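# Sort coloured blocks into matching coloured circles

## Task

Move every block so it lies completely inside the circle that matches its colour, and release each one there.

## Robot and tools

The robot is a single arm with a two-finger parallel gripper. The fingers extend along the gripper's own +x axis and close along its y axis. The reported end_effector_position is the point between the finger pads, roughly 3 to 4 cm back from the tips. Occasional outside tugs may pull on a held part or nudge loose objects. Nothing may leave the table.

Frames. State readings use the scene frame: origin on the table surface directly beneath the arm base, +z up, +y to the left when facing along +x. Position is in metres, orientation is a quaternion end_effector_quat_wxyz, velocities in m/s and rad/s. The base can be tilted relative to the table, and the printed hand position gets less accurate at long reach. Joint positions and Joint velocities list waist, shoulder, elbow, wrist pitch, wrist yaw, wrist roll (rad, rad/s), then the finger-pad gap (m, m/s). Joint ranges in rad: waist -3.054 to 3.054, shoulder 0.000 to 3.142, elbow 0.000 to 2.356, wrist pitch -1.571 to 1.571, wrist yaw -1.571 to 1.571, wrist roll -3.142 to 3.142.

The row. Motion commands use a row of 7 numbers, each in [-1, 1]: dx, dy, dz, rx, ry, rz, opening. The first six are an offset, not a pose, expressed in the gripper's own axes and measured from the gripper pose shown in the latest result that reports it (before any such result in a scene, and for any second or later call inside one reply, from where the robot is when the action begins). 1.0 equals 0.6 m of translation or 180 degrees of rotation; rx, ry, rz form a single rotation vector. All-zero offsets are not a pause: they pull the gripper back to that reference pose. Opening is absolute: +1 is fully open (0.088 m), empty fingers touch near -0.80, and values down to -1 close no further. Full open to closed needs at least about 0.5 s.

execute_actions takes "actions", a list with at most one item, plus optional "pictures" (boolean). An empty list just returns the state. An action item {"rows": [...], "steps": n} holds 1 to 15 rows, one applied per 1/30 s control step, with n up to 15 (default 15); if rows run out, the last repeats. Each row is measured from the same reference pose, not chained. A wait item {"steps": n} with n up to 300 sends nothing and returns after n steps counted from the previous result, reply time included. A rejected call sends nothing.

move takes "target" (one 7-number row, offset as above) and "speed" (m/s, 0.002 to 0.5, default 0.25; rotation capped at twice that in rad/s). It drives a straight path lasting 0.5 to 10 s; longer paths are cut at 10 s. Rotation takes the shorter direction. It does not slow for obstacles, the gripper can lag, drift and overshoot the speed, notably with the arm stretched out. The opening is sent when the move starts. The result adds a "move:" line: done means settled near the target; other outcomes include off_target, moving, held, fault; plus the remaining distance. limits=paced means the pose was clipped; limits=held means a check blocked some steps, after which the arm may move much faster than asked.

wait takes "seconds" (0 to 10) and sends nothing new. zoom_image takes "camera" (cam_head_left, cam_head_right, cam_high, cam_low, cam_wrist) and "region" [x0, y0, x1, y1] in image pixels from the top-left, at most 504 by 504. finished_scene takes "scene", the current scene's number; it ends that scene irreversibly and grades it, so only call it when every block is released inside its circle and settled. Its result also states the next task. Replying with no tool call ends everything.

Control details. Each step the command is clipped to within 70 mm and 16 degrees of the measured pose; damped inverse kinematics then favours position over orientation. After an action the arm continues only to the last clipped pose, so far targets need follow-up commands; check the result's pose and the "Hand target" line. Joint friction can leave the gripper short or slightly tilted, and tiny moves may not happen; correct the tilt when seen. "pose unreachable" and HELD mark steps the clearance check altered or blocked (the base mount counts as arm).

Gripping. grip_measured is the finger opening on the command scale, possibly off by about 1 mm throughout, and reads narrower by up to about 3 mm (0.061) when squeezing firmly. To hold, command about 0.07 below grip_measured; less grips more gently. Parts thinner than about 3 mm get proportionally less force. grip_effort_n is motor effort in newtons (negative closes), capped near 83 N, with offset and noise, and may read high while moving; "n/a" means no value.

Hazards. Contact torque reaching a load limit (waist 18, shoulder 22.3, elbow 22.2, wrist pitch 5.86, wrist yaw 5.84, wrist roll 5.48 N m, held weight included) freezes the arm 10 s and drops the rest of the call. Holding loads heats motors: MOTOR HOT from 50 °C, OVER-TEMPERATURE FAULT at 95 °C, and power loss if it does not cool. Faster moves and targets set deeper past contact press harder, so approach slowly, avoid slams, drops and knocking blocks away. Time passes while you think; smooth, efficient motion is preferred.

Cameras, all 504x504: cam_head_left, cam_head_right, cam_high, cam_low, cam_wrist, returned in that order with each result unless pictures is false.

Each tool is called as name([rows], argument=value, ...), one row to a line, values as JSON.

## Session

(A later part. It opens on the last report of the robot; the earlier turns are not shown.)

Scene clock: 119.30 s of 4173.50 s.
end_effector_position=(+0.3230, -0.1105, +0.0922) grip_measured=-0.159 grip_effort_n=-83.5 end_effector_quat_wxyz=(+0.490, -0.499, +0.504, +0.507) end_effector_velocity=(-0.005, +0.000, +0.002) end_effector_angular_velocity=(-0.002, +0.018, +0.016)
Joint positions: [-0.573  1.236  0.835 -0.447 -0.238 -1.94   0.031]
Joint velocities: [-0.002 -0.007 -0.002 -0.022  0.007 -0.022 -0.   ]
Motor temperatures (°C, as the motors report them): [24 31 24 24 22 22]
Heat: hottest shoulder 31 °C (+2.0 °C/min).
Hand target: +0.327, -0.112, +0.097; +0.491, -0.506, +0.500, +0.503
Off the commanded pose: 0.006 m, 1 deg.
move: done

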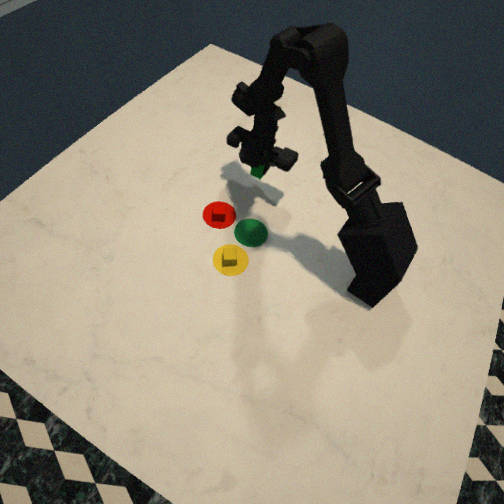

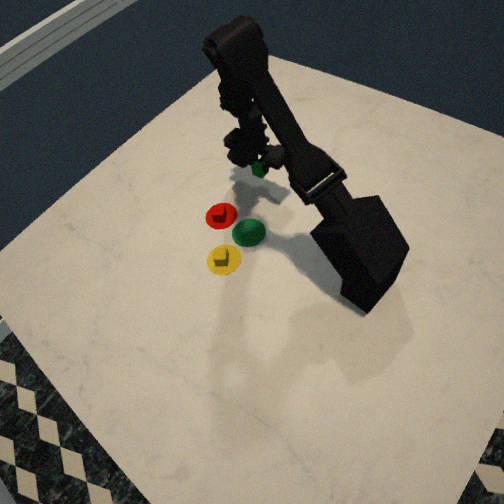

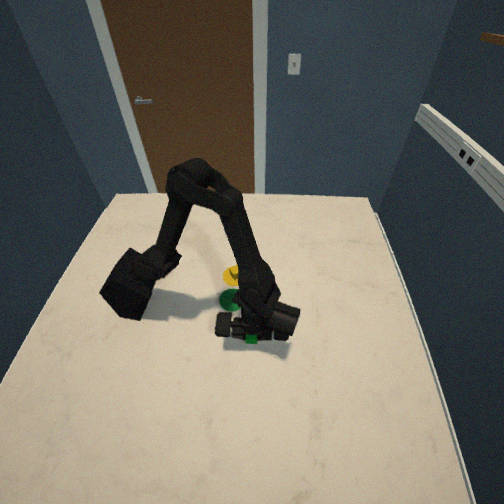

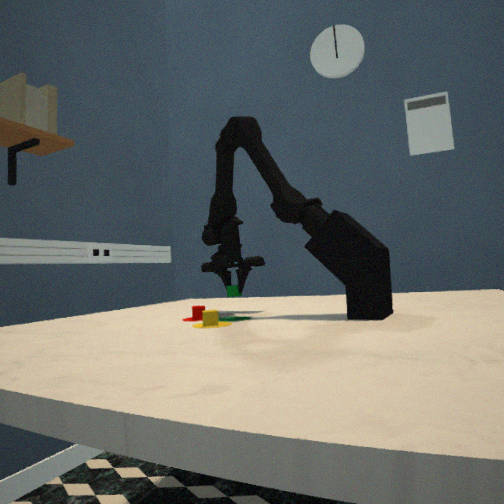

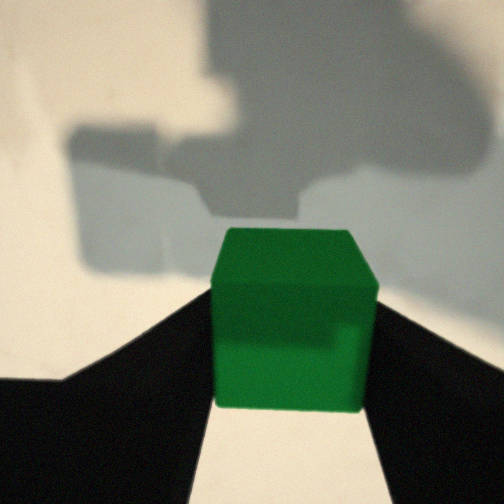

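move(target=[0.005,0.128,0.278,0,0,0,-0.23], speed=0.2)

Scene clock: 124.67 s of 4173.50 s.
end_effector_position=(+0.2478, +0.0578, +0.0925) grip_measured=-0.159 grip_effort_n=-83.5 end_effector_quat_wxyz=(+0.494, -0.497, +0.502, +0.507) end_effector_velocity=(+0.001, +0.000, -0.000) end_effector_angular_velocity=(-0.012, -0.009, +0.001)
Joint positions: [ 0.282  1.032  0.472 -0.315  0.33  -1.294  0.031]
Joint velocities: [ 0.012  0.002 -0.002  0.007  0.022  0.007 -0.   ]
Motor temperatures (°C, as the motors report them): [24 31 24 24 22 22]
Heat: hottest shoulder 31 °C (+1.0 °C/min).
Hand target: +0.246, +0.058, +0.091; +0.492, -0.496, +0.504, +0.507
Off the commanded pose: 0.005 m, 1 deg.
After step 90, 1.00 s passed at rest.
move: done

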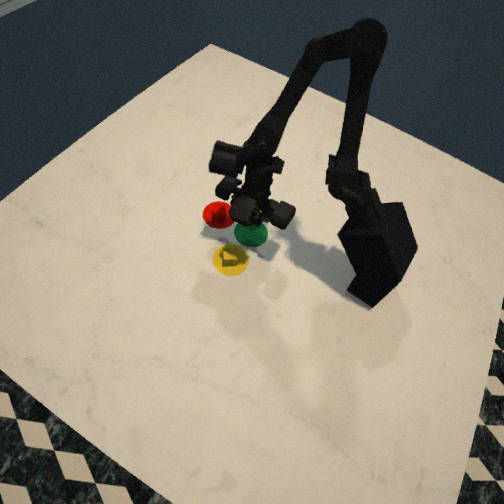

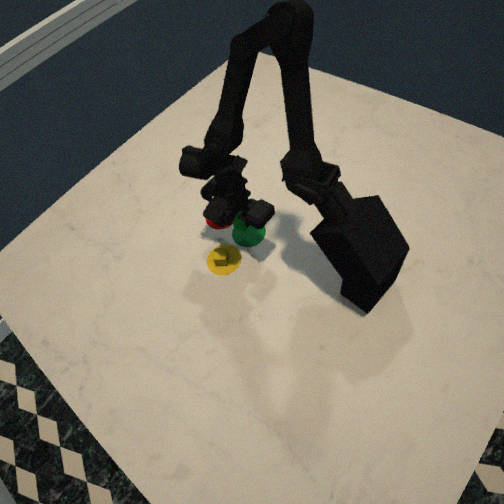

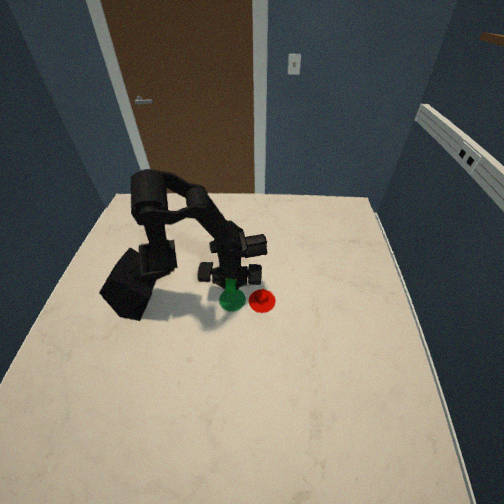

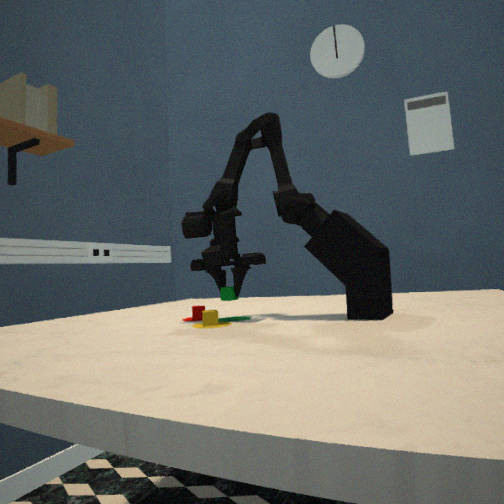

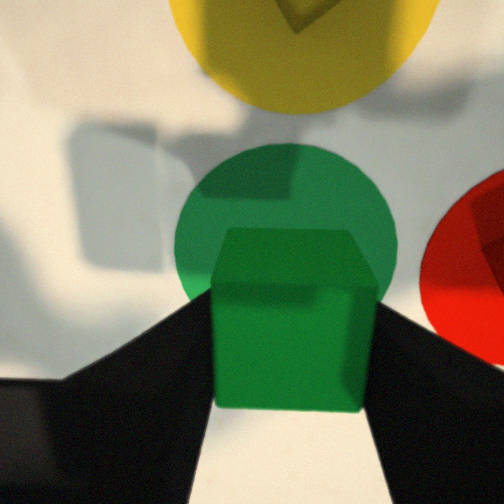

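move(target=[0.077,-0.006,-0.005,0,0,0,-0.23], speed=0.07)

Scene clock: 133.07 s of 4173.50 s.
end_effector_position=(+0.2523, +0.0547, +0.0476) grip_measured=-0.159 grip_effort_n=-83.5 end_effector_quat_wxyz=(+0.496, -0.498, +0.502, +0.504) end_effector_velocity=(+0.004, +0.000, -0.002) end_effector_angular_velocity=(+0.005, -0.014, -0.003)
Joint positions: [ 0.189  1.259  0.455 -0.042  0.273 -1.366  0.031]
Joint velocities: [-0.007  0.007  0.002  0.022 -0.007 -0.007 -0.   ]
Motor temperatures (°C, as the motors report them): [24 30 24 24 22 22]
Heat: hottest shoulder 30 °C (+0.0 °C/min).
Hand target: +0.250, +0.055, +0.046; +0.494, -0.497, +0.502, +0.507
Off the commanded pose: 0.002 m, 0 deg.
After step 90, 4.37 s passed at rest.
move: done

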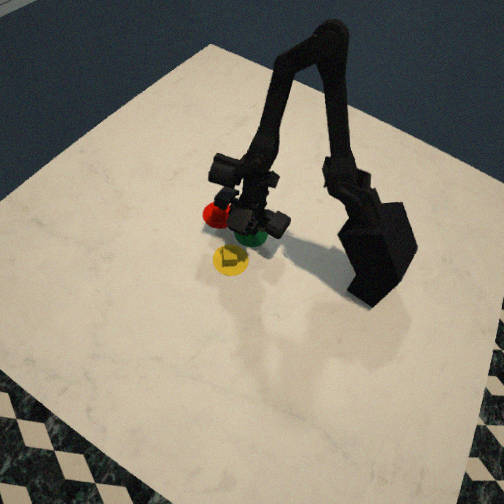

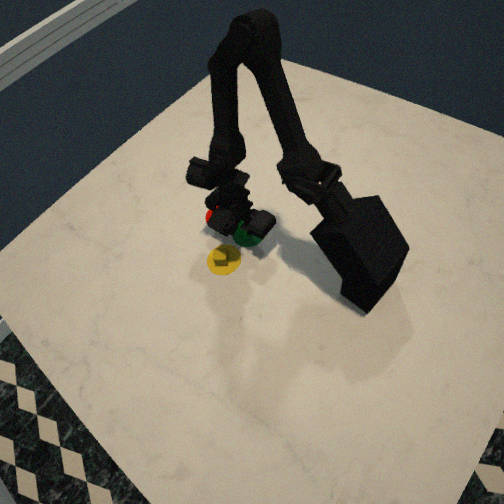

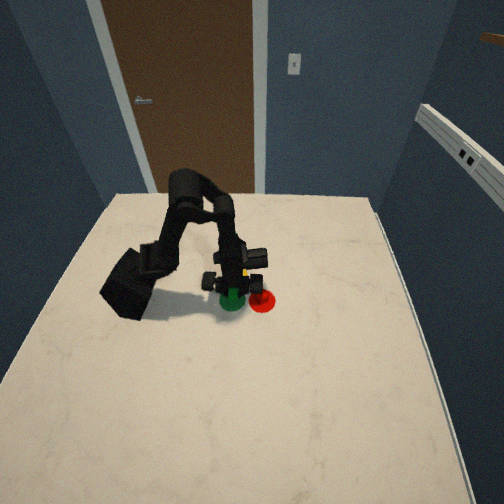

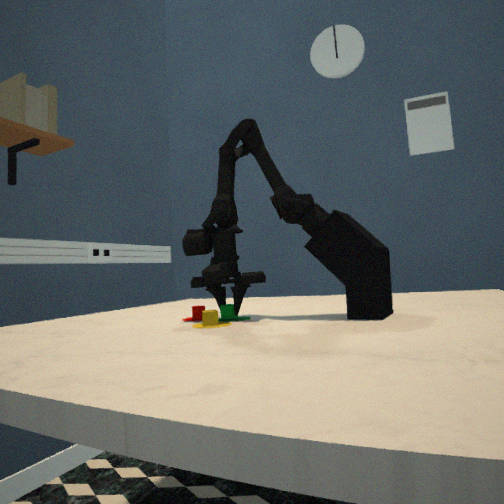

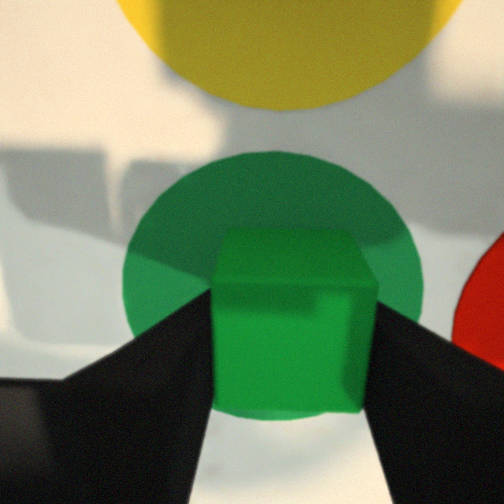

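execute_actions([
  {"rows":[[0.002,0,0,0,0,0,0.4]],"steps":15},
], pictures=false)

move(target=[-0.11,0,0,0,0,0,0.4], speed=0.15)

Scene clock: 137.03 s of 4173.50 s.
end_effector_position=(+0.2530, +0.0548, +0.0474) grip_measured=+0.393 grip_effort_n=19.3 end_effector_quat_wxyz=(+0.497, -0.498, +0.501, +0.503) end_effector_velocity=(+0.001, +0.002, +0.000) end_effector_angular_velocity=(+0.010, -0.006, -0.008)
Joint positions: [ 0.189  1.26   0.455 -0.038  0.273 -1.367  0.058]
Joint velocities: [ 0.002 -0.002 -0.002  0.007 -0.007  0.007  0.002]
Motor temperatures (°C, as the motors report them): [24 30 24 24 22 22]
Heat: hottest shoulder 30 °C (+1.0 °C/min).
Hand target: +0.252, +0.055, +0.046; +0.496, -0.498, +0.502, +0.504
Off the commanded pose: 0.001 m, 0 deg.
Steps of this call (steps 1 to 90: nothing new was sent; then 0.47 s passed at rest; steps 91 to 105: all 15 steps of this action). Readings (end_effector_position):
91: (+0.2525, +0.0547, +0.0474)
92: (+0.2526, +0.0547, +0.0474)
94: (+0.2529, +0.0548, +0.0474)
98: (+0.2529, +0.0548, +0.0474)
105: the state above

Scene clock: 138.20 s of 4173.50 s.
end_effector_position=(+0.2497, +0.0544, +0.1107) grip_measured=+0.396 grip_effort_n=18.8 end_effector_quat_wxyz=(+0.491, -0.497, +0.504, +0.508) end_effector_velocity=(-0.005, +0.000, +0.001) end_effector_angular_velocity=(+0.004, +0.017, +0.015)
Joint positions: [ 0.3    0.954  0.504 -0.435  0.343 -1.28   0.058]
Joint velocities: [ 0.002 -0.007 -0.002 -0.022 -0.007 -0.007 -0.001]
Motor temperatures (°C, as the motors report them): [24 30 24 24 22 22]
Heat: hottest shoulder 30 °C (+1.0 °C/min).
Hand target: +0.254, +0.055, +0.114; +0.498, -0.498, +0.502, +0.503
Off the commanded pose: 0.005 m, 1 deg.
move: done

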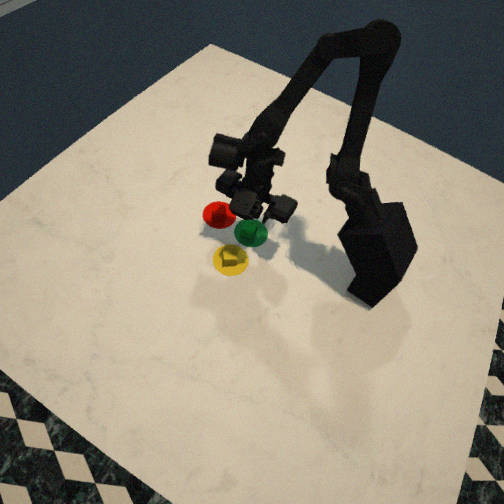

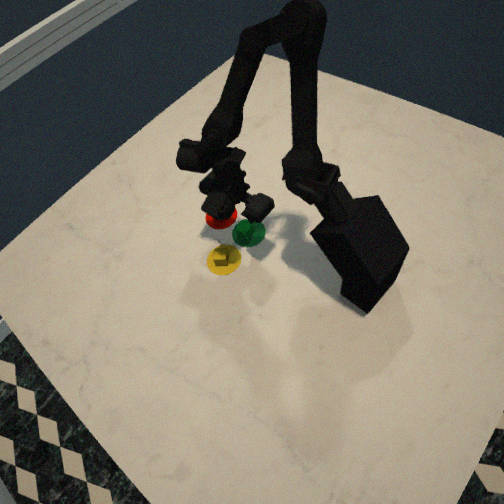

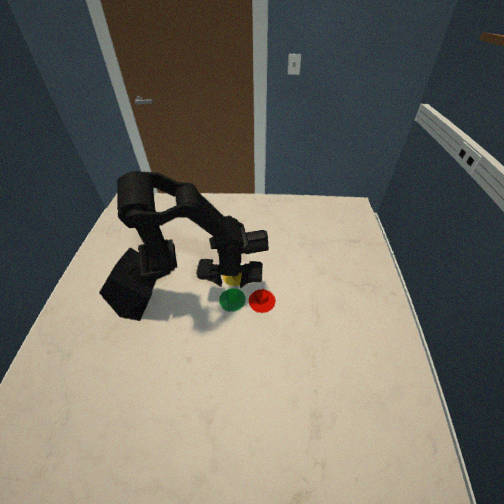

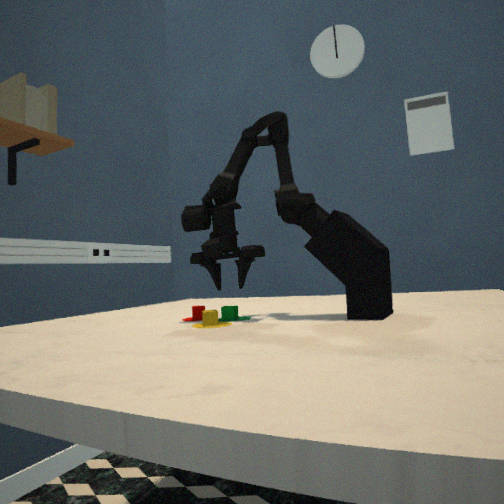

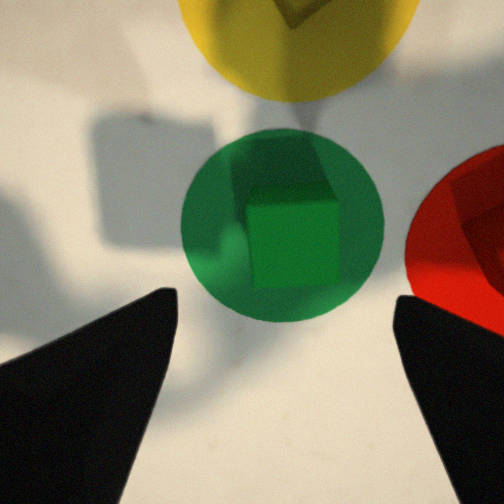

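All three blocks are inside their circles in the camera images.

finished_scene(scene=2)

The scene is finished: the task was done.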